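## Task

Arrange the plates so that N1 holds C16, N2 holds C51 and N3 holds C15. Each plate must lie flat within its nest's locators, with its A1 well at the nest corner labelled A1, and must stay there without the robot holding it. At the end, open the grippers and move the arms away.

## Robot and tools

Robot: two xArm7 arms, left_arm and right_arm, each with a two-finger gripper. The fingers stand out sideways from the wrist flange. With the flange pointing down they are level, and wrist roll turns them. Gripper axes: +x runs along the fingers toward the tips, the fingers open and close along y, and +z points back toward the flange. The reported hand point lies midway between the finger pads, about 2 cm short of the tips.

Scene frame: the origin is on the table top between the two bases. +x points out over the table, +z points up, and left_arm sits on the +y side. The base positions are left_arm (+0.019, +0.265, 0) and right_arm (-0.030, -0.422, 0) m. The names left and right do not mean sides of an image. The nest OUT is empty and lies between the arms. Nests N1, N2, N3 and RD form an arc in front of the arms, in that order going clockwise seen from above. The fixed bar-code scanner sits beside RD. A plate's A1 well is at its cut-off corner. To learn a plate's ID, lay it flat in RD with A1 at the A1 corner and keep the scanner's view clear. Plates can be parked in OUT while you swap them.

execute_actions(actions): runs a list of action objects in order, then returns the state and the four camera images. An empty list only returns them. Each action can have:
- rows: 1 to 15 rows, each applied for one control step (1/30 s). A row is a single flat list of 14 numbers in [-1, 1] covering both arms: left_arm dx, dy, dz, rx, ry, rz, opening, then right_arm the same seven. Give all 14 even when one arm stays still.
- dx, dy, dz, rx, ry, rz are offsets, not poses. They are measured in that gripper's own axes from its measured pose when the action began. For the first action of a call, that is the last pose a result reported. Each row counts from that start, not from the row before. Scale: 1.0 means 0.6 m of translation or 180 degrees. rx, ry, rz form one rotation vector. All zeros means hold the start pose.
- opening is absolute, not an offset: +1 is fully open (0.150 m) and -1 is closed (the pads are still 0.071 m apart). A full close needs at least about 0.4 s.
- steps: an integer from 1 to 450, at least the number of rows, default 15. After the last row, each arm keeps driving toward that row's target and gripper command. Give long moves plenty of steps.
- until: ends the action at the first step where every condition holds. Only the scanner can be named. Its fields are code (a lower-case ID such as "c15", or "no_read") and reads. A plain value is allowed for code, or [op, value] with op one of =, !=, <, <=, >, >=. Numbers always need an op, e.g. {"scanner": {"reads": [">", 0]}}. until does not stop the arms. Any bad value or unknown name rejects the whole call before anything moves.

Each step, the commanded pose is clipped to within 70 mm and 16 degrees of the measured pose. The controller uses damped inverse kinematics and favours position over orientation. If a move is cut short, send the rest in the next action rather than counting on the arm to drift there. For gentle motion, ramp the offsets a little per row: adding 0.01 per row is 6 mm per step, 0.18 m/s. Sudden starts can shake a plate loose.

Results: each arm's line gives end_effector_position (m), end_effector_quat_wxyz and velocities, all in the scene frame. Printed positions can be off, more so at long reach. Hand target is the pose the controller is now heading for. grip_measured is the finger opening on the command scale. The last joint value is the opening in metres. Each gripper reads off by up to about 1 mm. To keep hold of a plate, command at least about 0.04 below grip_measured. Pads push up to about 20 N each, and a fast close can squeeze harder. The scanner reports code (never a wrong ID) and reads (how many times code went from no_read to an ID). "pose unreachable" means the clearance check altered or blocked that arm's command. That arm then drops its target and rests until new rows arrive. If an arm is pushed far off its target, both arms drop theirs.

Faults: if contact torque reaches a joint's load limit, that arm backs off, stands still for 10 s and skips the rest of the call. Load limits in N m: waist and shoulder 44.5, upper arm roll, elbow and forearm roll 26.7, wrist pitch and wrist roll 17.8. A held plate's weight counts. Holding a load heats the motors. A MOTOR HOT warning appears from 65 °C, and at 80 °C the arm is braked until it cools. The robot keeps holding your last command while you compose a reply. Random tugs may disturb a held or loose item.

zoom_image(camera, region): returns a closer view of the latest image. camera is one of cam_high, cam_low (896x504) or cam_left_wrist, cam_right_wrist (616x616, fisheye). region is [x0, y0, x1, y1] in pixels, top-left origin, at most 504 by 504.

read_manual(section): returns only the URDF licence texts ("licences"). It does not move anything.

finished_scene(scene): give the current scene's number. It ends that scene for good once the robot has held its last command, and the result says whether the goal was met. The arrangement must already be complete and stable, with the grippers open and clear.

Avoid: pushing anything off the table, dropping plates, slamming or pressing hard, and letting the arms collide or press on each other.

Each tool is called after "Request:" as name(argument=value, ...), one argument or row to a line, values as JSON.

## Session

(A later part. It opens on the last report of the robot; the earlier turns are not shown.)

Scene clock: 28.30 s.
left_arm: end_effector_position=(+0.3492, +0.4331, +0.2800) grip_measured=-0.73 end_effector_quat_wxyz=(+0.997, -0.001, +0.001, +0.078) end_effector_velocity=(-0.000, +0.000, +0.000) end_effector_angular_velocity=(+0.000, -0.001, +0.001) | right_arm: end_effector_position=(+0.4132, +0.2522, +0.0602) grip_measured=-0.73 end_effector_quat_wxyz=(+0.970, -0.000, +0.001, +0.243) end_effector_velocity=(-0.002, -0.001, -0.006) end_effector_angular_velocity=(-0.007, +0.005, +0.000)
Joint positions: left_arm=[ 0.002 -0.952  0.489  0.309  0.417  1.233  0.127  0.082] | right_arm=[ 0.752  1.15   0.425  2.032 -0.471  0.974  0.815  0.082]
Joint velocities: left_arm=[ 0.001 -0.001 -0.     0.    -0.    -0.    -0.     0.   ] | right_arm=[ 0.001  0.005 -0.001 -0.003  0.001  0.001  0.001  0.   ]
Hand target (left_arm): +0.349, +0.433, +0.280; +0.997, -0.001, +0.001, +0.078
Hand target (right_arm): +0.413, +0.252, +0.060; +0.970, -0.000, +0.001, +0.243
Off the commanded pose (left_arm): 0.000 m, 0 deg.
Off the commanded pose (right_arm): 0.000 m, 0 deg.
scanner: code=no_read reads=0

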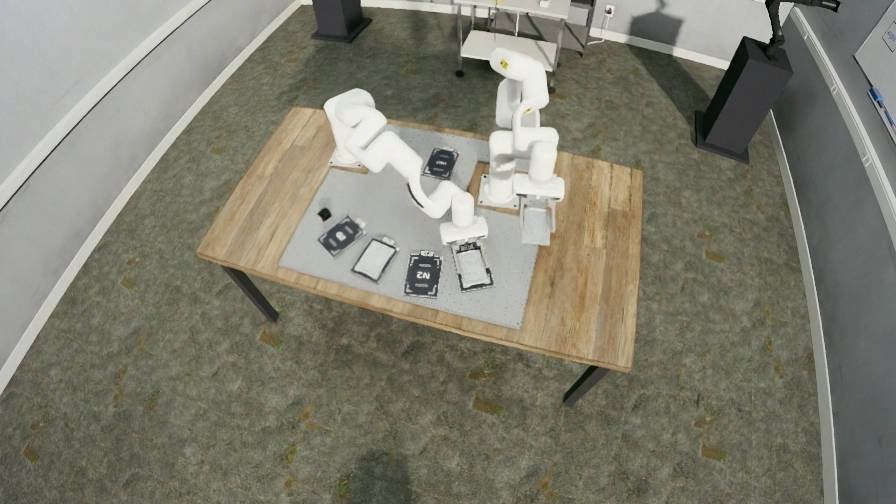

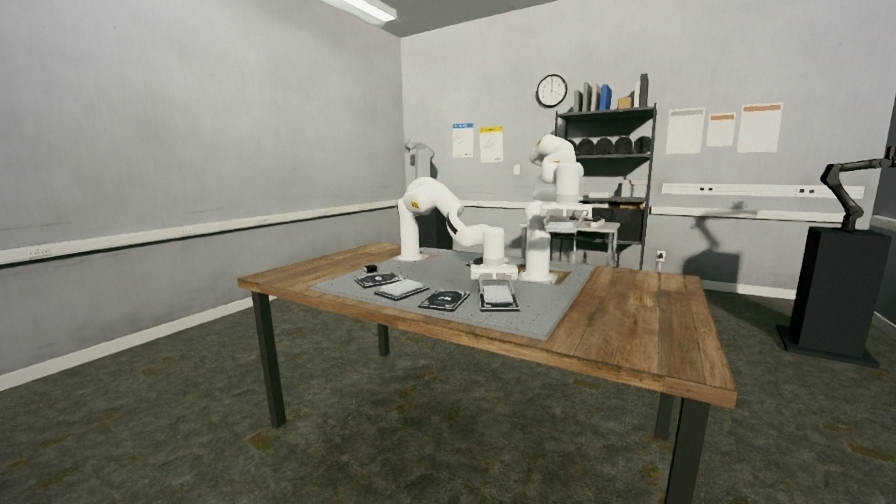

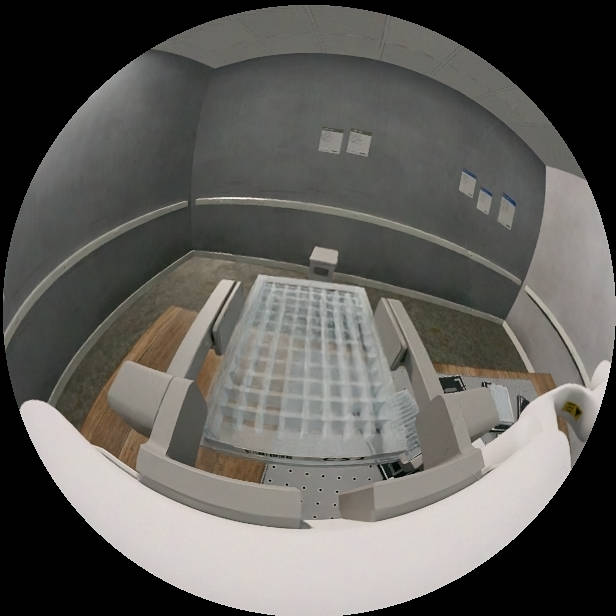

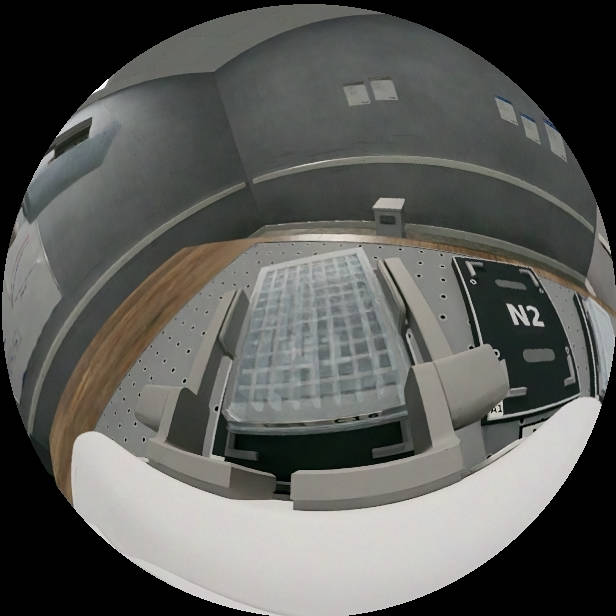

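Request:
execute_actions(
  actions=[
    {"rows": [[0,0,0,0,0,0,-0.8, -0.006,0.003,0,0,0,0,-0.8],[0,0,0,0,0,0,-0.8, -0.006,0.003,0,0,0,0,-0.8],[0,0,0,0,0,0,-0.8, -0.006,0.003,0,0,0,0,-0.8],[0,0,0,0,0,0,-0.8, -0.006,0.003,0,0,0,0,-0.8],[0,0,0,0,0,0,-0.8, -0.006,0.003,-0.004,0,0,0,-0.8],[0,0,0,0,0,0,-0.8, -0.006,0.003,-0.008,0,0,0,-0.8],[0,0,0,0,0,0,-0.8, -0.006,0.003,-0.012,0,0,0,-0.8],[0,0,0,0,0,0,-0.8, -0.006,0.003,-0.016,0,0,0,-0.8],[0,0,0,0,0,0,-0.8, -0.006,0.003,-0.020,0,0,0,-0.8],[0,0,0,0,0,0,-0.8, -0.006,0.003,-0.024,0,0,0,-0.8]], "steps": 25},
  ],
)

Request:
zoom_image(
  camera="cam_high",
  region=[420, 220, 520, 300],
)

Request:
zoom_image(
  camera="cam_low",
  region=[450, 260, 550, 320],
)

Scene clock: 29.60 s.
left_arm: end_effector_position=(+0.3492, +0.4331, +0.2800) grip_measured=-0.73 end_effector_quat_wxyz=(+0.997, -0.001, +0.001, +0.078) end_effector_velocity=(-0.000, +0.000, +0.000) end_effector_angular_velocity=(-0.000, -0.000, +0.001) | right_arm: end_effector_position=(+0.4094, +0.2524, +0.0471) grip_measured=-0.73 end_effector_quat_wxyz=(+0.970, +0.001, +0.000, +0.243) end_effector_velocity=(-0.000, -0.000, -0.001) end_effector_angular_velocity=(-0.002, +0.001, +0.001)
Joint positions: left_arm=[ 0.002 -0.952  0.489  0.309  0.417  1.233  0.127  0.082] | right_arm=[ 0.758  1.171  0.42   2.029 -0.478  0.949  0.824  0.082]
Joint velocities: left_arm=[ 0.    -0.    -0.     0.    -0.     0.    -0.001  0.   ] | right_arm=[ 0.     0.002 -0.    -0.    -0.001 -0.    -0.     0.   ]
Hand target (left_arm): +0.349, +0.433, +0.280; +0.997, -0.001, +0.001, +0.078
Hand target (right_arm): +0.409, +0.252, +0.046; +0.970, -0.000, +0.001, +0.243
Off the commanded pose (left_arm): 0.000 m, 0 deg.
Off the commanded pose (right_arm): 0.001 m, 0 deg.
scanner: code=no_read reads=0

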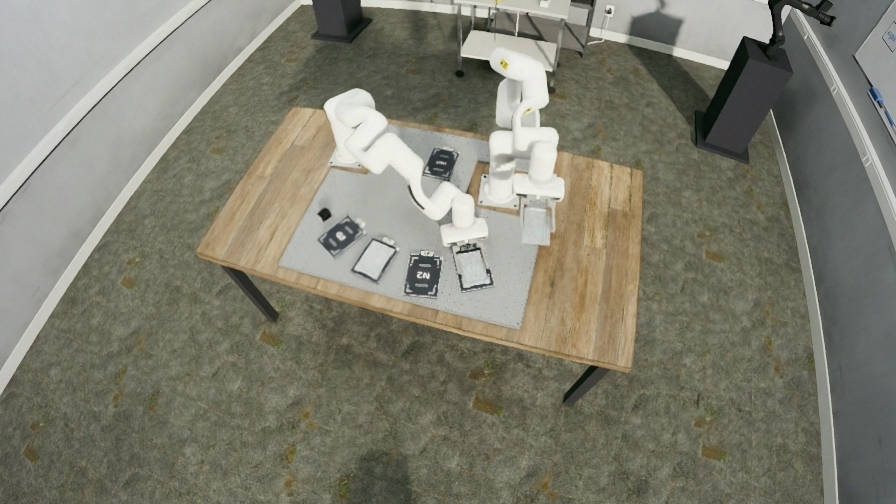

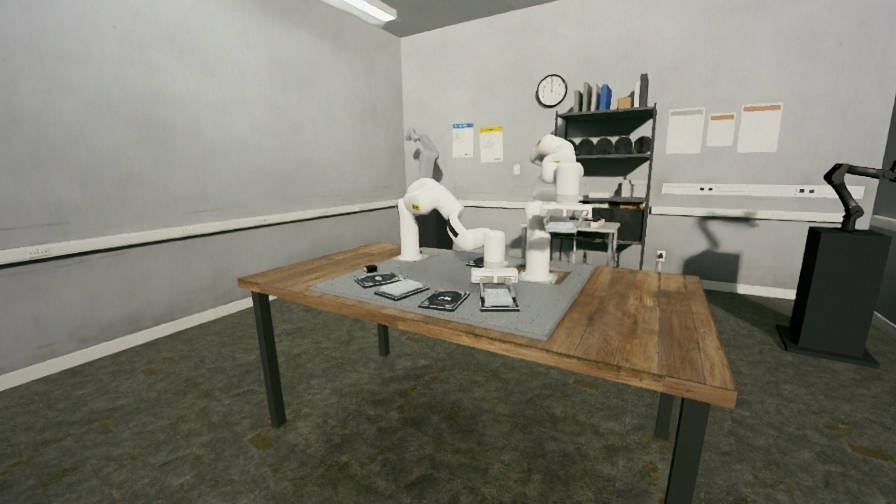

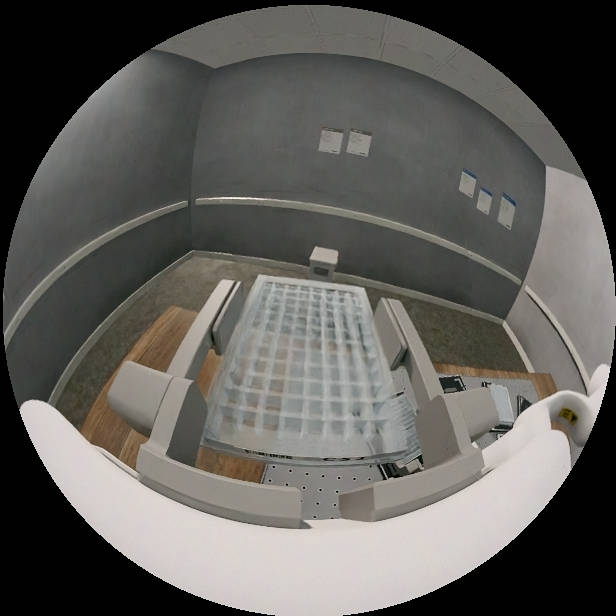

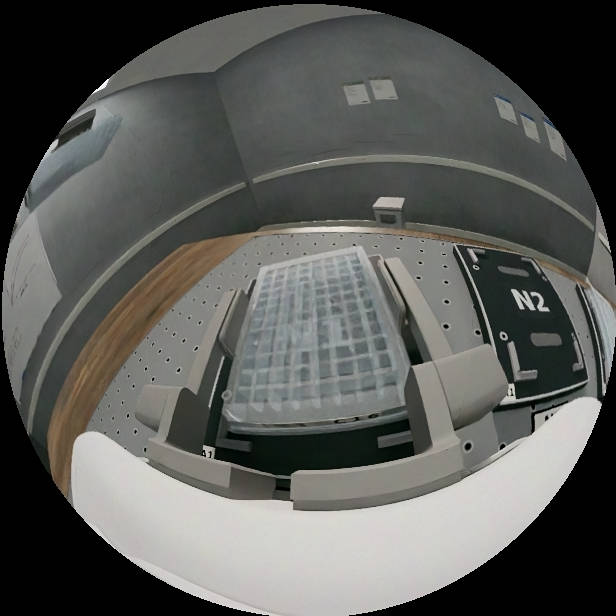

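Region (420, 220, 520, 300) of cam_high's 896x504 image, scaled by 5.040, with more detail than that image has; it fills the top 403 rows of this view, and the rest is white.

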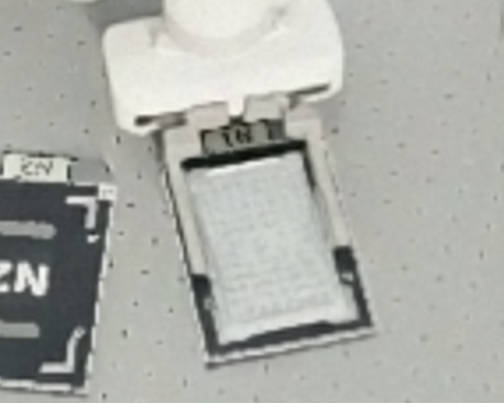

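Region (450, 260, 550, 320) of cam_low's 896x504 image, scaled by 5.040, with more detail than that image has; it fills the top 302 rows of this view, and the rest is white.

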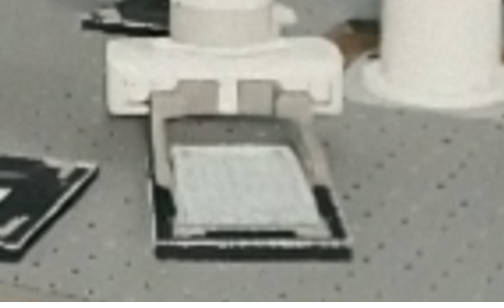

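Request:
execute_actions(
  actions=[
    {"rows": [[0,0,0,0,0,0,-0.8, 0,0,0.006,0,0,0,-0.8],[0,0,0,0,0,0,-0.8, 0,0,0.012,0,0,0,-0.8],[0,0,0,0,0,0,-0.8, 0,0,0.015,0,0,0,-0.8],[0,0,0,0,0,0,-0.8, 0,0,0.015,0,0,0,-0.8],[0,0,0,0,0,0,-0.8, 0,0,0.015,0,0,0,-0.8],[0,0,0,0,0,0,-0.8, 0,0,0.015,0,0,0,-0.8],[0,0,0,0,0,0,-0.8, -0.008,0,0.015,0,0,0,-0.8],[0,0,0,0,0,0,-0.8, -0.008,0,0.015,0,0,0,-0.8],[0,0,0,0,0,0,-0.8, -0.008,0,0.015,0,0,0,-0.8],[0,0,0,0,0,0,-0.8, -0.008,0,0.015,0,0,0,-0.8],[0,0,0,0,0,0,-0.8, -0.008,0,0.015,0,0,0,-0.8],[0,0,0,0,0,0,-0.8, -0.008,0,0.010,0,0,0,-0.8],[0,0,0,0,0,0,-0.8, -0.008,0,0.005,0,0,0,-0.8],[0,0,0,0,0,0,-0.8, -0.008,0,0.0,0,0,0,-0.8],[0,0,0,0,0,0,-0.8, -0.008,0,-0.004,0,0,0,-0.8]], "steps": 30},
  ],
)

Request:
zoom_image(
  camera="cam_high",
  region=[420, 220, 520, 300],
)

Request:
zoom_image(
  camera="cam_low",
  region=[450, 260, 550, 320],
)

Scene clock: 30.93 s.
left_arm: end_effector_position=(+0.3492, +0.4331, +0.2800) grip_measured=-0.73 end_effector_quat_wxyz=(+0.997, -0.001, +0.001, +0.078) end_effector_velocity=(-0.000, +0.000, -0.000) end_effector_angular_velocity=(-0.000, +0.001, +0.001) | right_arm: end_effector_position=(+0.4055, +0.2507, +0.0463) grip_measured=-0.73 end_effector_quat_wxyz=(+0.970, +0.002, -0.001, +0.243) end_effector_velocity=(-0.000, +0.000, -0.001) end_effector_angular_velocity=(-0.000, +0.000, +0.001)
Joint positions: left_arm=[ 0.002 -0.952  0.489  0.309  0.417  1.233  0.127  0.082] | right_arm=[ 0.755  1.158  0.42   2.    -0.482  0.932  0.835  0.082]
Joint velocities: left_arm=[0.001 0.    0.    0.    0.    0.001 0.    0.   ] | right_arm=[-0.     0.001  0.    -0.    -0.001 -0.001 -0.001  0.   ]
Hand target (left_arm): +0.349, +0.433, +0.280; +0.997, -0.001, +0.001, +0.078
Hand target (right_arm): +0.405, +0.250, +0.045; +0.970, +0.001, +0.000, +0.243
Off the commanded pose (left_arm): 0.000 m, 0 deg.
Off the commanded pose (right_arm): 0.002 m, 0 deg.
scanner: code=no_read reads=0

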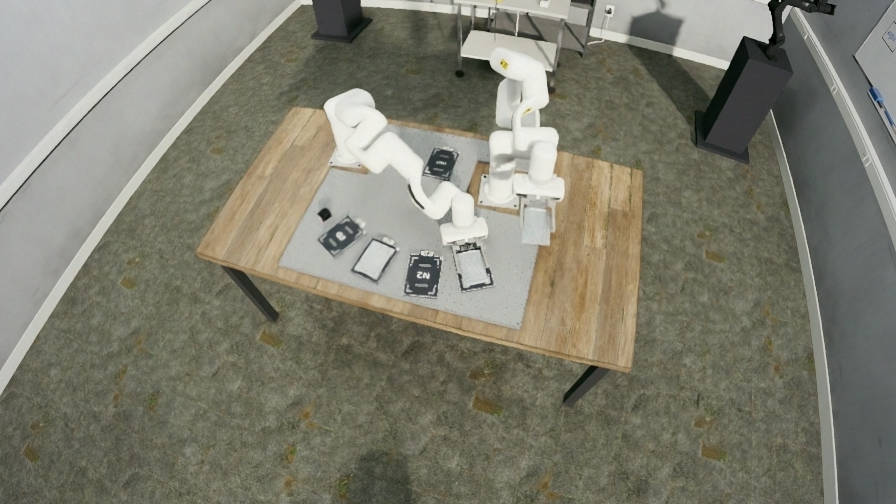

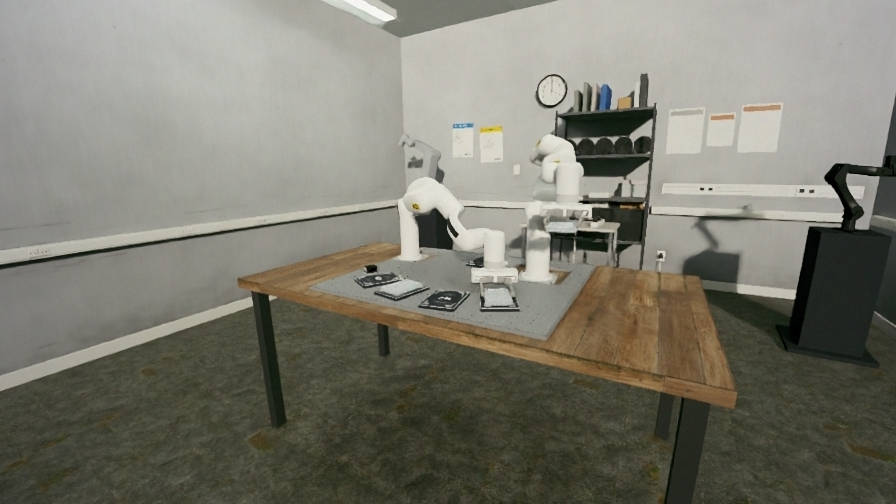

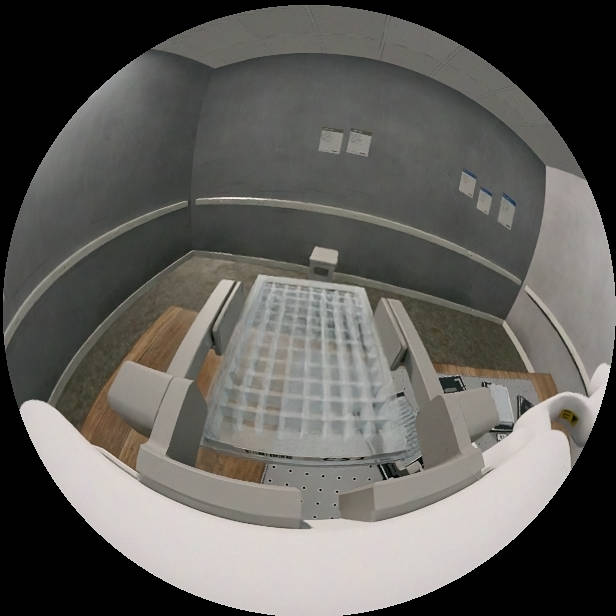

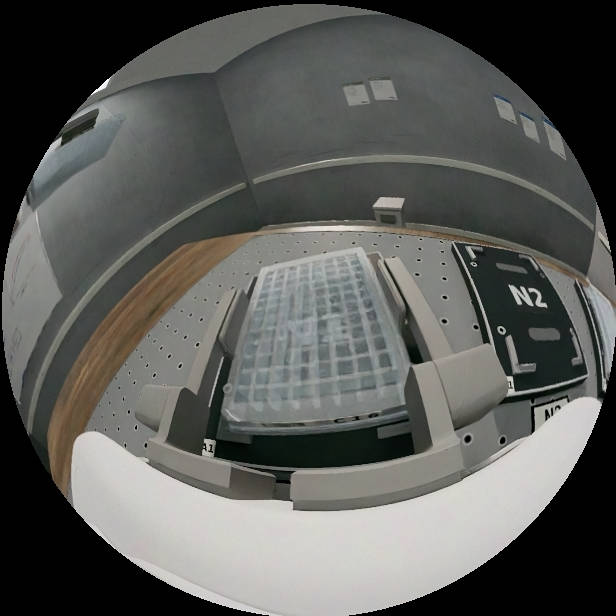

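Region (420, 220, 520, 300) of cam_high's 896x504 image, scaled by 5.040, with more detail than that image has; it fills the top 403 rows of this view, and the rest is white.

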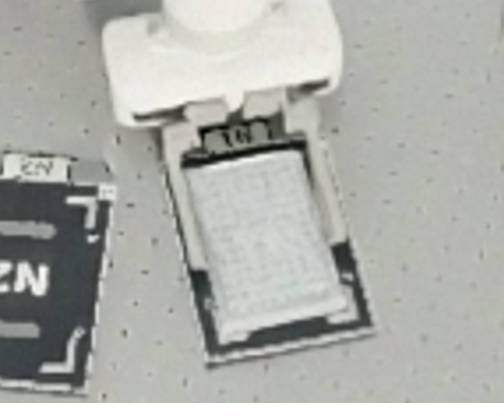

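Region (450, 260, 550, 320) of cam_low's 896x504 image, scaled by 5.040, with more detail than that image has; it fills the top 302 rows of this view, and the rest is white.

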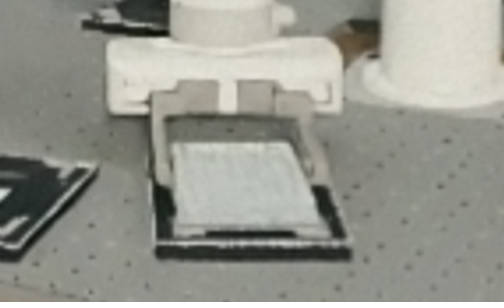

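Request:
execute_actions(
  actions=[
    {"rows": [[0,0,0,0,0,0,-0.8, 0,0,0.006,0,0,0,-0.8],[0,0,0,0,0,0,-0.8, 0,0,0.012,0,0,0,-0.8],[0,0,0,0,0,0,-0.8, 0,0,0.015,0,0,0,-0.8],[0,0,0,0,0,0,-0.8, 0,0,0.015,0,0,0,-0.8],[0,0,0,0,0,0,-0.8, 0,0,0.015,0,0,0,-0.8],[0,0,0,0,0,0,-0.8, 0,0,0.015,0,0,0,-0.8],[0,0,0,0,0,0,-0.8, 0.005,0.0035,0.015,0,0,0,-0.8],[0,0,0,0,0,0,-0.8, 0.005,0.0035,0.015,0,0,0,-0.8],[0,0,0,0,0,0,-0.8, 0.005,0.0035,0.015,0,0,0,-0.8],[0,0,0,0,0,0,-0.8, 0.005,0.0035,0.015,0,0,0,-0.8],[0,0,0,0,0,0,-0.8, 0.005,0.0035,0.015,0,0,0,-0.8],[0,0,0,0,0,0,-0.8, 0.005,0.0035,0.010,0,0,0,-0.8],[0,0,0,0,0,0,-0.8, 0.005,0.0035,0.005,0,0,0,-0.8],[0,0,0,0,0,0,-0.8, 0.005,0.0035,0.0,0,0,0,-0.8],[0,0,0,0,0,0,-0.8, 0.005,0.0035,-0.004,0,0,0,-0.8]], "steps": 30},
  ],
)

Request:
zoom_image(
  camera="cam_right_wrist",
  region=[190, 380, 440, 480],
)

Request:
zoom_image(
  camera="cam_low",
  region=[450, 260, 550, 320],
)

Scene clock: 32.47 s.
left_arm: end_effector_position=(+0.3492, +0.4331, +0.2800) grip_measured=-0.73 end_effector_quat_wxyz=(+0.997, -0.001, +0.001, +0.078) end_effector_velocity=(-0.000, +0.000, -0.000) end_effector_angular_velocity=(-0.000, +0.001, -0.000) | right_arm: end_effector_position=(+0.4069, +0.2547, +0.0451) grip_measured=-0.73 end_effector_quat_wxyz=(+0.970, +0.003, -0.001, +0.243) end_effector_velocity=(+0.000, -0.000, -0.001) end_effector_angular_velocity=(-0.003, -0.000, +0.001)
Joint positions: left_arm=[ 0.002 -0.952  0.489  0.309  0.417  1.233  0.127  0.082] | right_arm=[ 0.764  1.178  0.419  2.034 -0.481  0.942  0.829  0.082]
Joint velocities: left_arm=[ 0.     0.001  0.    -0.    -0.    -0.     0.     0.   ] | right_arm=[-0.001  0.001  0.    -0.    -0.002  0.002 -0.001 -0.   ]
Hand target (left_arm): +0.349, +0.433, +0.280; +0.997, -0.001, +0.001, +0.078
Hand target (right_arm): +0.407, +0.254, +0.044; +0.970, +0.002, -0.001, +0.243
Off the commanded pose (left_arm): 0.000 m, 0 deg.
Off the commanded pose (right_arm): 0.001 m, 0 deg.
scanner: code=no_read reads=0

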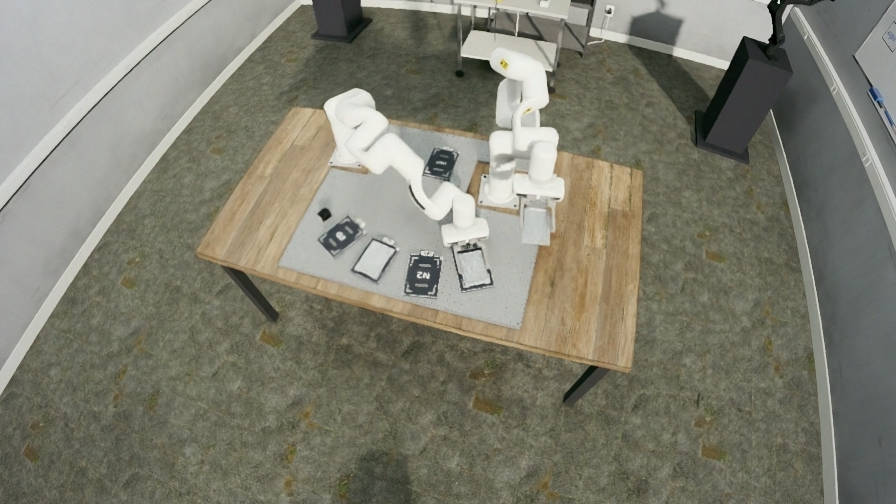

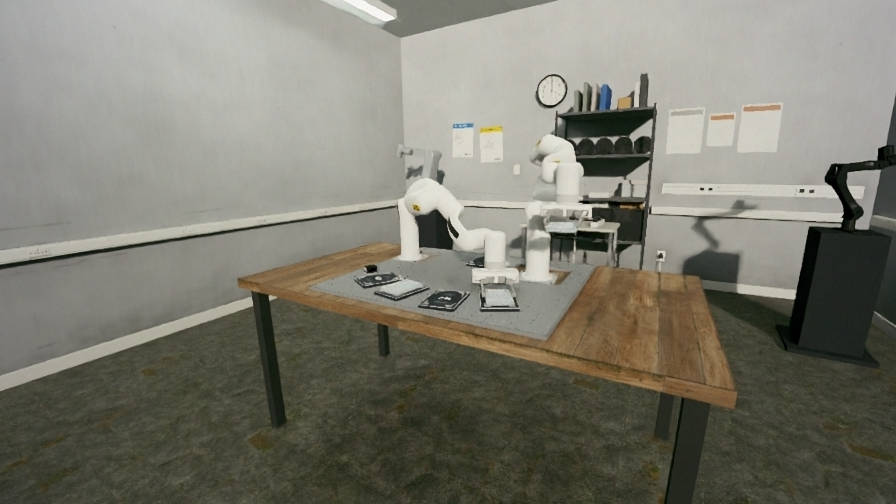

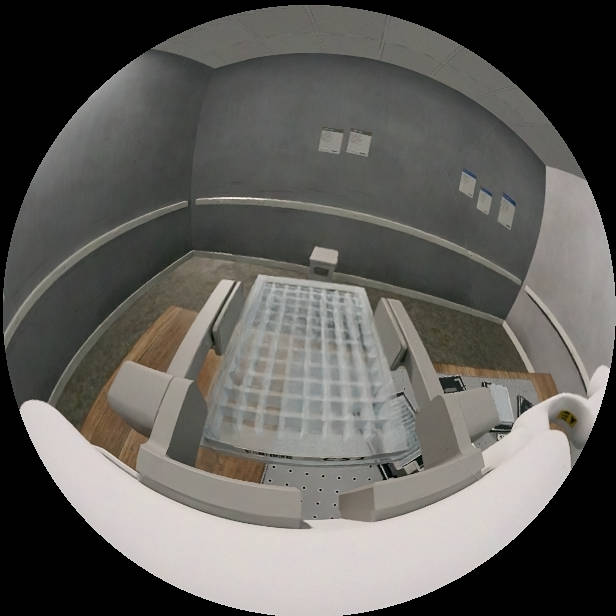

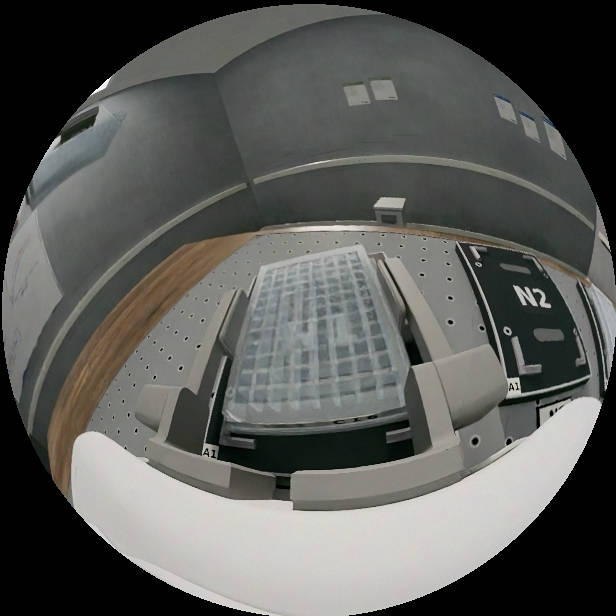

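Region (190, 380, 440, 480) of cam_right_wrist's 616x616 image, scaled by 2.016, with more detail than that image has; it fills the top 202 rows of this view, and the rest is white.

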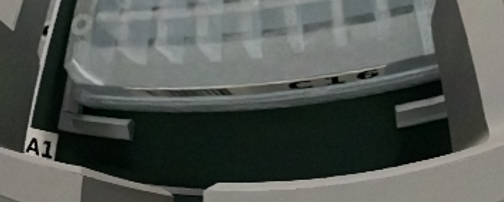

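Region (450, 260, 550, 320) of cam_low's 896x504 image, scaled by 5.040, with more detail than that image has; it fills the top 302 rows of this view, and the rest is white.

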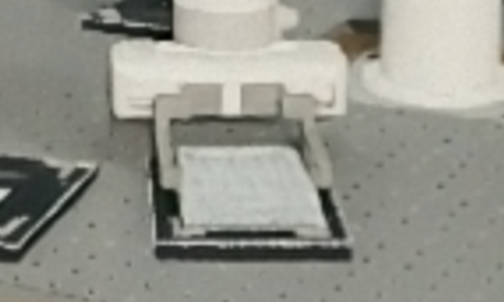

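Request:
execute_actions(
  actions=[
    {"rows": [[0,0,0,0,0,0,-0.8, 0,0,0.002,0,0,0,-0.6],[0,0,0,0,0,0,-0.8, 0,0,0.002,0,0,0,-0.4],[0,0,0,0,0,0,-0.8, 0,0,0.002,0,0,0,-0.1]], "steps": 14},
    {"rows": [[0,0,0,0,0,0,-0.8, 0,0,0.03,0,0,0,-0.1],[0,0,0,0,0,0,-0.8, 0,0,0.06,0,0,0,-0.1],[0,0,0,0,0,0,-0.8, -0.02,0,0.08,0,0,0,-0.1]], "steps": 20},
  ],
)

Request:
zoom_image(
  camera="cam_high",
  region=[420, 220, 520, 300],
)

Request:
zoom_image(
  camera="cam_low",
  region=[450, 260, 550, 320],
)

Scene clock: 33.80 s.
left_arm: end_effector_position=(+0.3492, +0.4331, +0.2800) grip_measured=-0.73 end_effector_quat_wxyz=(+0.997, -0.001, +0.001, +0.078) end_effector_velocity=(+0.000, -0.000, -0.000) end_effector_angular_velocity=(-0.000, +0.001, -0.000) | right_arm: end_effector_position=(+0.3961, +0.2490, +0.0937) grip_measured=-0.10 end_effector_quat_wxyz=(+0.970, +0.002, -0.001, +0.243) end_effector_velocity=(-0.000, +0.001, +0.002) end_effector_angular_velocity=(+0.003, -0.001, +0.000)
Joint positions: left_arm=[ 0.002 -0.952  0.489  0.309  0.417  1.233  0.127  0.082] | right_arm=[ 0.739  1.041  0.443  1.919 -0.462  0.971  0.847  0.107]
Joint velocities: left_arm=[-0.     0.001 -0.    -0.    -0.    -0.    -0.     0.   ] | right_arm=[-0.001 -0.003  0.002 -0.001 -0.     0.     0.001  0.   ]
Hand target (left_arm): +0.349, +0.433, +0.280; +0.997, -0.001, +0.001, +0.078
Hand target (right_arm): +0.396, +0.249, +0.094; +0.970, +0.002, -0.001, +0.243
Off the commanded pose (left_arm): 0.000 m, 0 deg.
Off the commanded pose (right_arm): 0.001 m, 0 deg.
scanner: code=no_read reads=0

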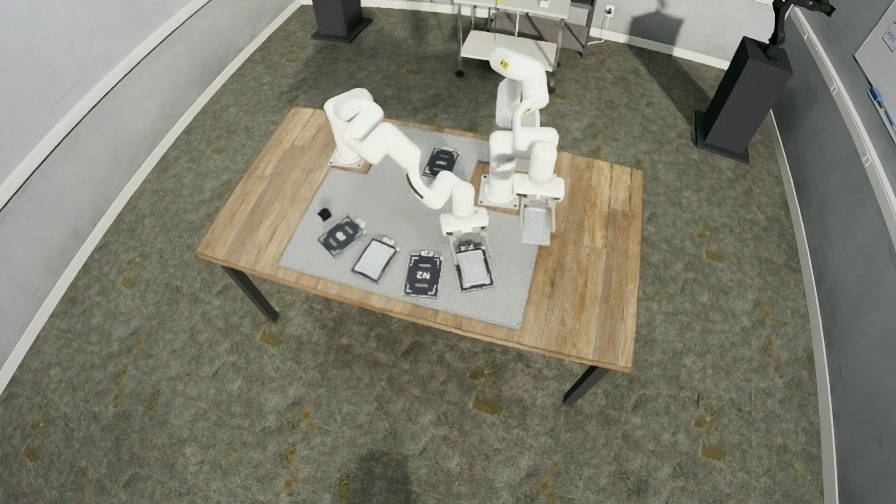

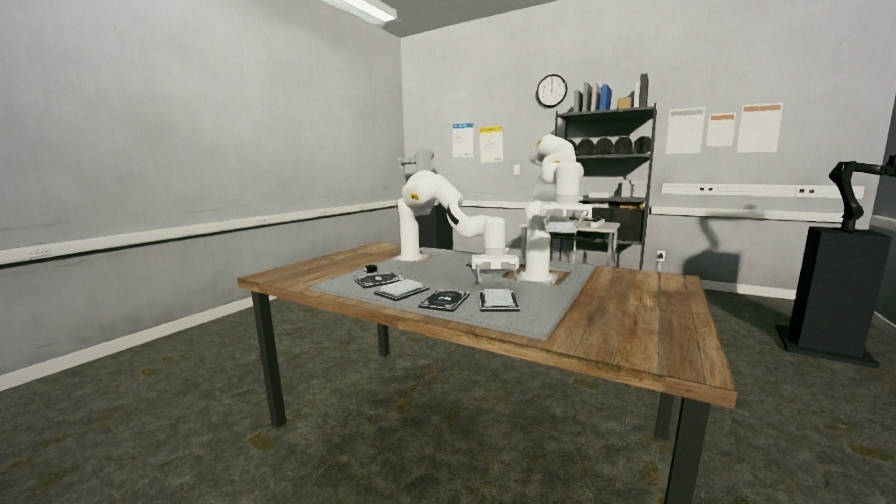

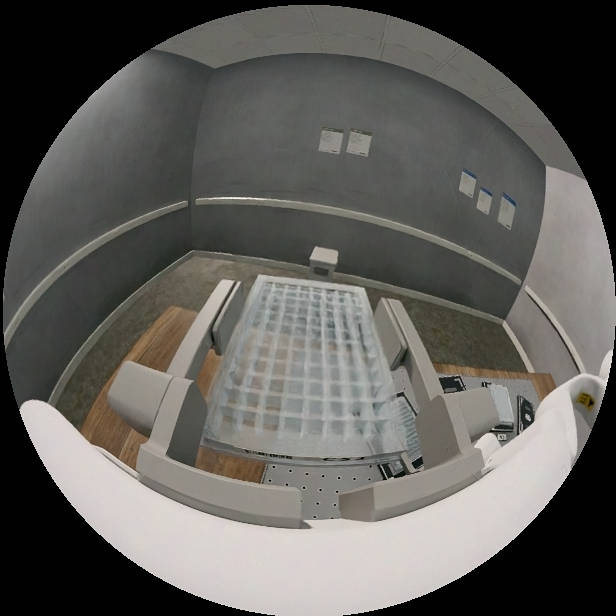

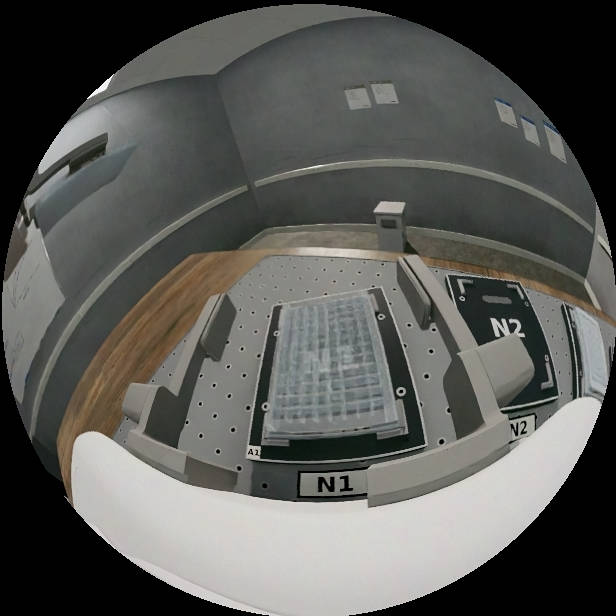

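Region (420, 220, 520, 300) of cam_high's 896x504 image, scaled by 5.040, with more detail than that image has; it fills the top 403 rows of this view, and the rest is white.

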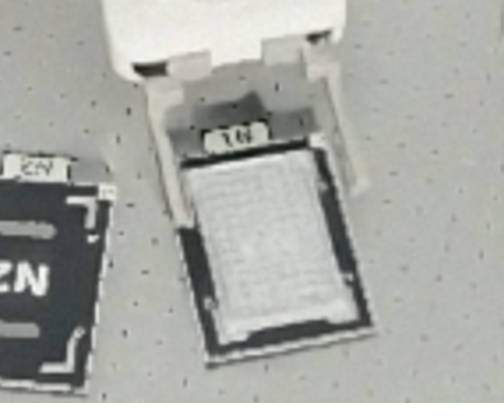

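Region (450, 260, 550, 320) of cam_low's 896x504 image, scaled by 5.040, with more detail than that image has; it fills the top 302 rows of this view, and the rest is white.

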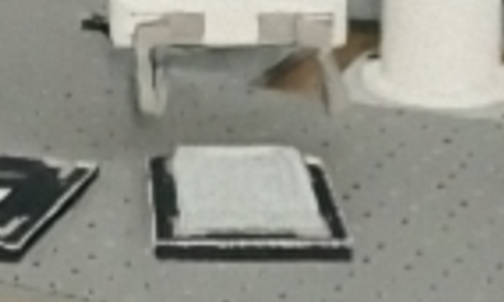

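Request:
execute_actions(
  actions=[
    {"rows": [[0,0,0,0,0,0,-0.8, -0.1,-0.1,0.15,0,0,0,1],[0,0,0,0,0,0,-0.8, -0.1,-0.1,0.15,0,0,0,1],[0,0,0,0,0,0,-0.8, -0.1,-0.1,0.15,0,0,0,1],[0,0,0,0,0,0,-0.8, -0.642,-0.751,0.427,0,0,0,1]], "steps": 45},
    {"rows": [[0.002,-0.01,-0.003,0,0,0,-0.8, 0,0,0,0,0,0,1],[0.005,-0.025,-0.008,0,0,0,-0.8, 0,0,0,0,0,0,1],[0.009,-0.045,-0.015,0,0,0,-0.8, 0,0,0,0,0,0,1],[0.014,-0.067,-0.022,0,0,0,-0.8, 0,0,0,0,0,0,1],[0.019,-0.089,-0.03,0,0,0,-0.8, 0,0,0,0,0,0,1],[0.023,-0.111,-0.037,0,0,0,-0.8, 0,0,0,0,0,0,1],[0.028,-0.133,-0.045,0,0,0,-0.8, 0,0,0,0,0,0,1],[0.033,-0.155,-0.052,0,0,0,-0.8, 0,0,0,0,0,0,1],[0.038,-0.177,-0.06,0,0,0,-0.8, 0,0,0,0,0,0,1],[0.042,-0.199,-0.067,0,0,0,-0.8, 0,0,0,0,0,0,1],[0.047,-0.221,-0.074,0,0,0,-0.8, 0,0,0,0,0,0,1],[0.052,-0.243,-0.082,0,0,0,-0.8, 0,0,0,0,0,0,1],[0.056,-0.265,-0.089,0,0,0,-0.8, 0,0,0,0,0,0,1],[0.061,-0.285,-0.096,0,0,0,-0.8, 0,0,0,0,0,0,1],[0.0634,-0.298,-0.1,0,0,0,-0.8, 0,0,0,0,0,0,1]], "steps": 28},
    {"rows": [[0.002,-0.01,-0.008,0,0,0,-0.8, 0,0,0,0,0,0,1],[0.005,-0.025,-0.02,0,0,0,-0.8, 0,0,0,0,0,0,1],[0.009,-0.045,-0.036,0,0,0,-0.8, 0,0,0,0,0,0,1],[0.014,-0.067,-0.054,0,0,0,-0.8, 0,0,0,0,0,0,1],[0.019,-0.089,-0.072,0,0,0,-0.8, 0,0,0,0,0,0,1],[0.023,-0.111,-0.09,0,0,0,-0.8, 0,0,0,0,0,0,1],[0.028,-0.133,-0.108,0,0,0,-0.8, 0,0,0,0,0,0,1],[0.033,-0.155,-0.126,0,0,0,-0.8, 0,0,0,0,0,0,1],[0.038,-0.177,-0.144,0,0,0,-0.8, 0,0,0,0,0,0,1],[0.042,-0.199,-0.162,0,0,0,-0.8, 0,0,0,0,0,0,1],[0.047,-0.221,-0.18,0,0,0,-0.8, 0,0,0,0,0,0,1],[0.052,-0.243,-0.198,0,0,0,-0.8, 0,0,0,0,0,0,1],[0.056,-0.265,-0.216,0,0,0,-0.8, 0,0,0,0,0,0,1],[0.061,-0.285,-0.232,0,0,0,-0.8, 0,0,0,0,0,0,1],[0.0634,-0.298,-0.242,0,0,0,-0.8, 0,0,0,0,0,0,1]], "steps": 32},
  ],
)

Request:
zoom_image(
  camera="cam_high",
  region=[370, 210, 480, 305],
)

Scene clock: 38.27 s.
left_arm: end_effector_position=(+0.4804, +0.0941, +0.0769) grip_measured=-0.73 end_effector_quat_wxyz=(+0.997, +0.000, +0.001, +0.079) end_effector_velocity=(+0.001, +0.000, -0.002) end_effector_angular_velocity=(+0.002, +0.000, +0.003) | right_arm: end_effector_position=(+0.3135, -0.2349, +0.2957) grip_measured=+0.99 end_effector_quat_wxyz=(+0.971, +0.003, -0.011, +0.238) end_effector_velocity=(-0.000, +0.000, -0.000) end_effector_angular_velocity=(-0.000, +0.000, +0.002)
Joint positions: left_arm=[-0.655  0.277 -0.022  0.539  0.021  0.264 -0.727  0.082] | right_arm=[ 0.224 -0.847  0.175  0.328  0.145  1.149 -0.104  0.15 ]
Joint velocities: left_arm=[-0.003  0.007  0.004  0.004  0.004 -0.002 -0.007  0.   ] | right_arm=[ 0.001  0.    -0.    -0.     0.     0.    -0.001 -0.   ]
Hand target (left_arm): +0.480, +0.094, +0.076; +0.997, +0.001, +0.001, +0.078
Hand target (right_arm): +0.313, -0.235, +0.296; +0.971, +0.003, -0.011, +0.238
Off the commanded pose (left_arm): 0.002 m, 0 deg.
Off the commanded pose (right_arm): 0.000 m, 0 deg.
scanner: code=no_read reads=0

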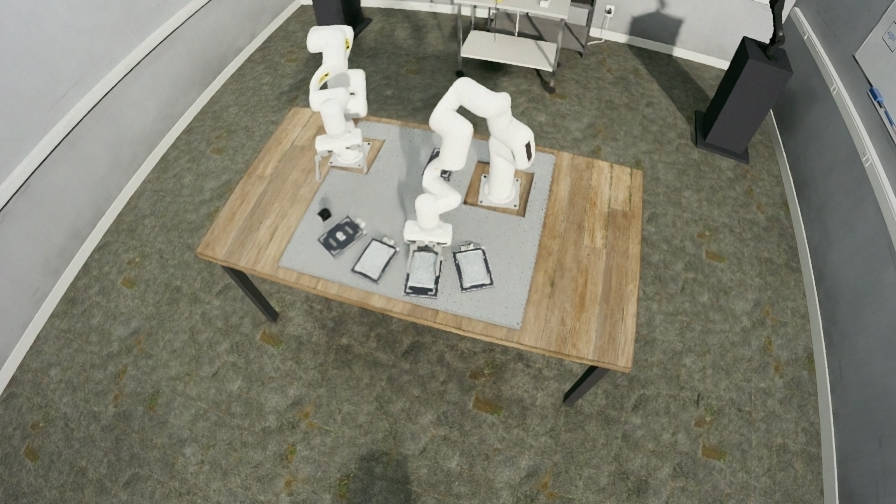

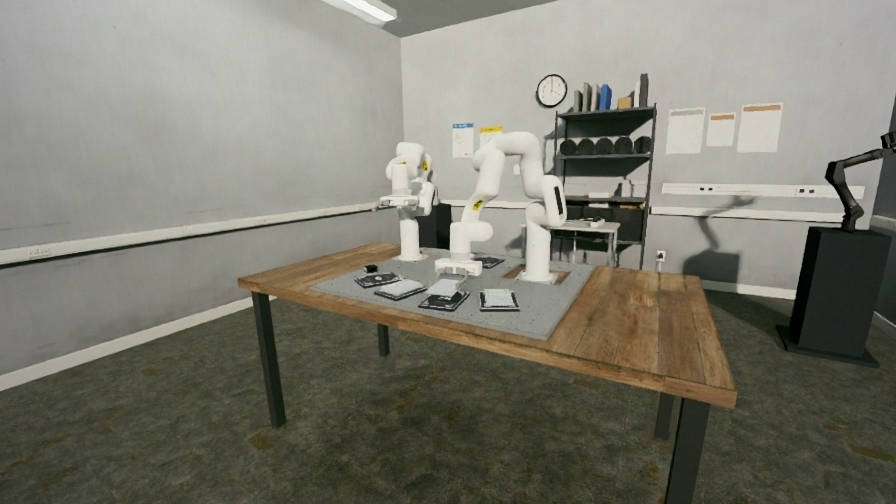

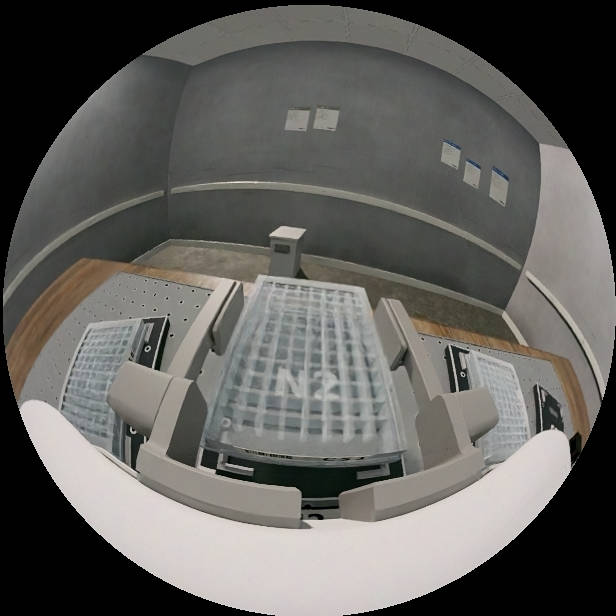

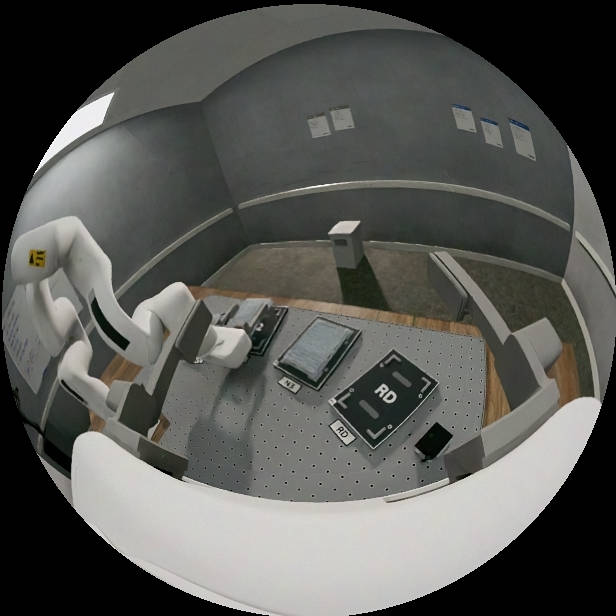

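Region (370, 210, 480, 305) of cam_high's 896x504 image, scaled by 4.582, with more detail than that image has; it fills the top 435 rows of this view, and the rest is white.

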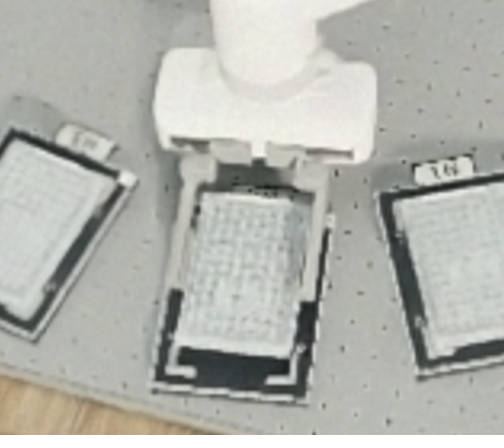

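Request:
execute_actions(
  actions=[
    {"rows": [[0,-0.003,-0.006,0,0,0,-0.8, 0,0,0,0,0,0,1],[0,-0.003,-0.014,0,0,0,-0.8, 0,0,0,0,0,0,1],[0,-0.003,-0.022,0,0,0,-0.8, 0,0,0,0,0,0,1],[0,-0.003,-0.03,0,0,0,-0.8, 0,0,0,0,0,0,1]], "steps": 18},
  ],
)

Request:
zoom_image(
  camera="cam_high",
  region=[370, 210, 480, 305],
)

Request:
zoom_image(
  camera="cam_left_wrist",
  region=[180, 400, 430, 500],
)

Scene clock: 39.03 s.
left_arm: end_effector_position=(+0.4808, +0.0922, +0.0591) grip_measured=-0.73 end_effector_quat_wxyz=(+0.997, +0.000, +0.001, +0.079) end_effector_velocity=(-0.001, +0.001, -0.001) end_effector_angular_velocity=(+0.002, +0.003, -0.000) | right_arm: end_effector_position=(+0.3135, -0.2349, +0.2957) grip_measured=+0.99 end_effector_quat_wxyz=(+0.971, +0.003, -0.011, +0.238) end_effector_velocity=(-0.000, +0.000, -0.000) end_effector_angular_velocity=(-0.000, +0.001, +0.002)
Joint positions: left_arm=[-0.661  0.346 -0.018  0.555  0.027  0.21  -0.734  0.082] | right_arm=[ 0.224 -0.847  0.175  0.328  0.145  1.149 -0.104  0.15 ]
Joint velocities: left_arm=[ 0.001  0.002 -0.    -0.001  0.     0.     0.001  0.   ] | right_arm=[ 0.001  0.    -0.     0.    -0.     0.001 -0.001  0.   ]
Hand target (left_arm): +0.481, +0.092, +0.059; +0.997, +0.000, +0.001, +0.079
Hand target (right_arm): +0.313, -0.235, +0.296; +0.971, +0.003, -0.011, +0.238
Off the commanded pose (left_arm): 0.000 m, 0 deg.
Off the commanded pose (right_arm): 0.000 m, 0 deg.
scanner: code=no_read reads=0

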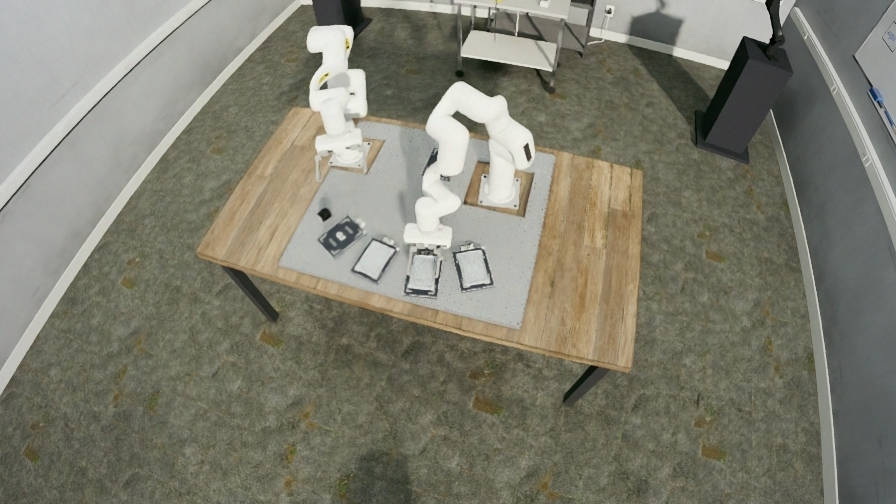

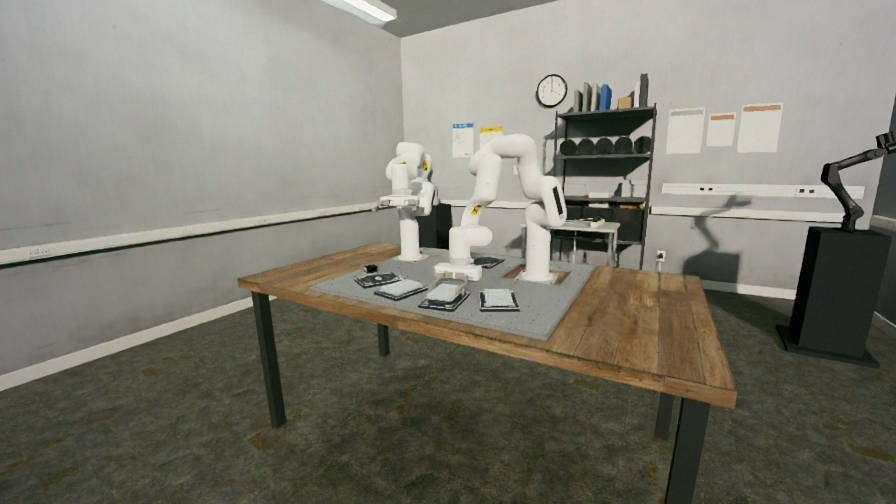

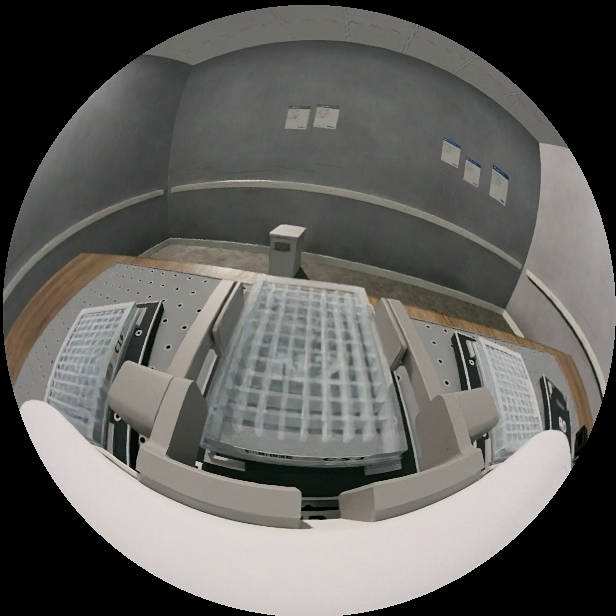

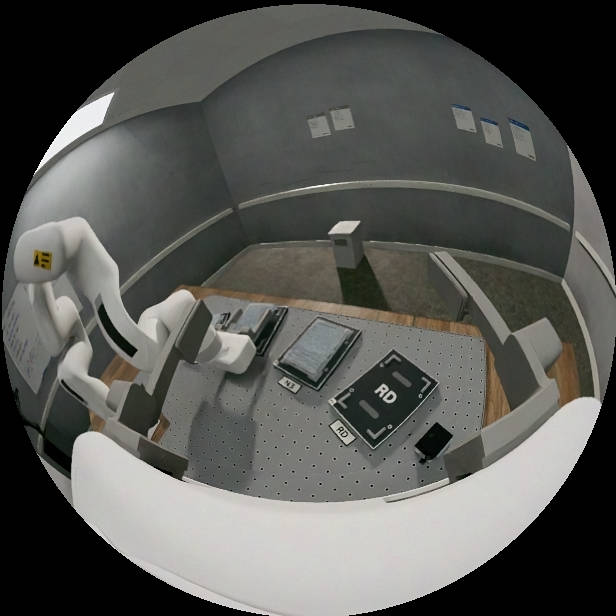

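Region (370, 210, 480, 305) of cam_high's 896x504 image, scaled by 4.582, with more detail than that image has; it fills the top 435 rows of this view, and the rest is white.

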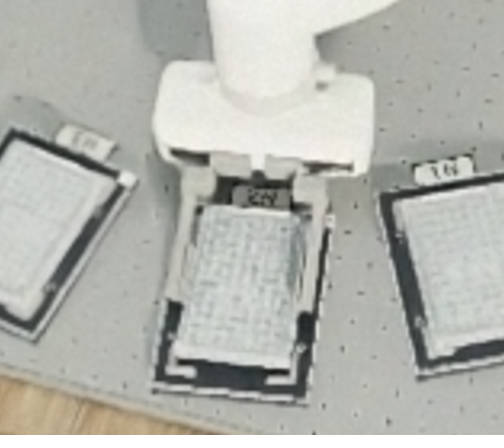

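Region (180, 400, 430, 500) of cam_left_wrist's 616x616 image, scaled by 2.016, with more detail than that image has; it fills the top 202 rows of this view, and the rest is white.

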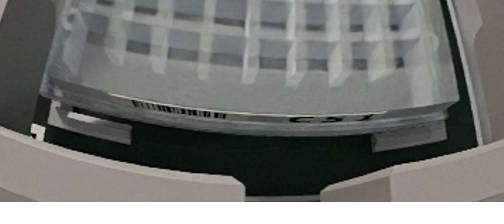

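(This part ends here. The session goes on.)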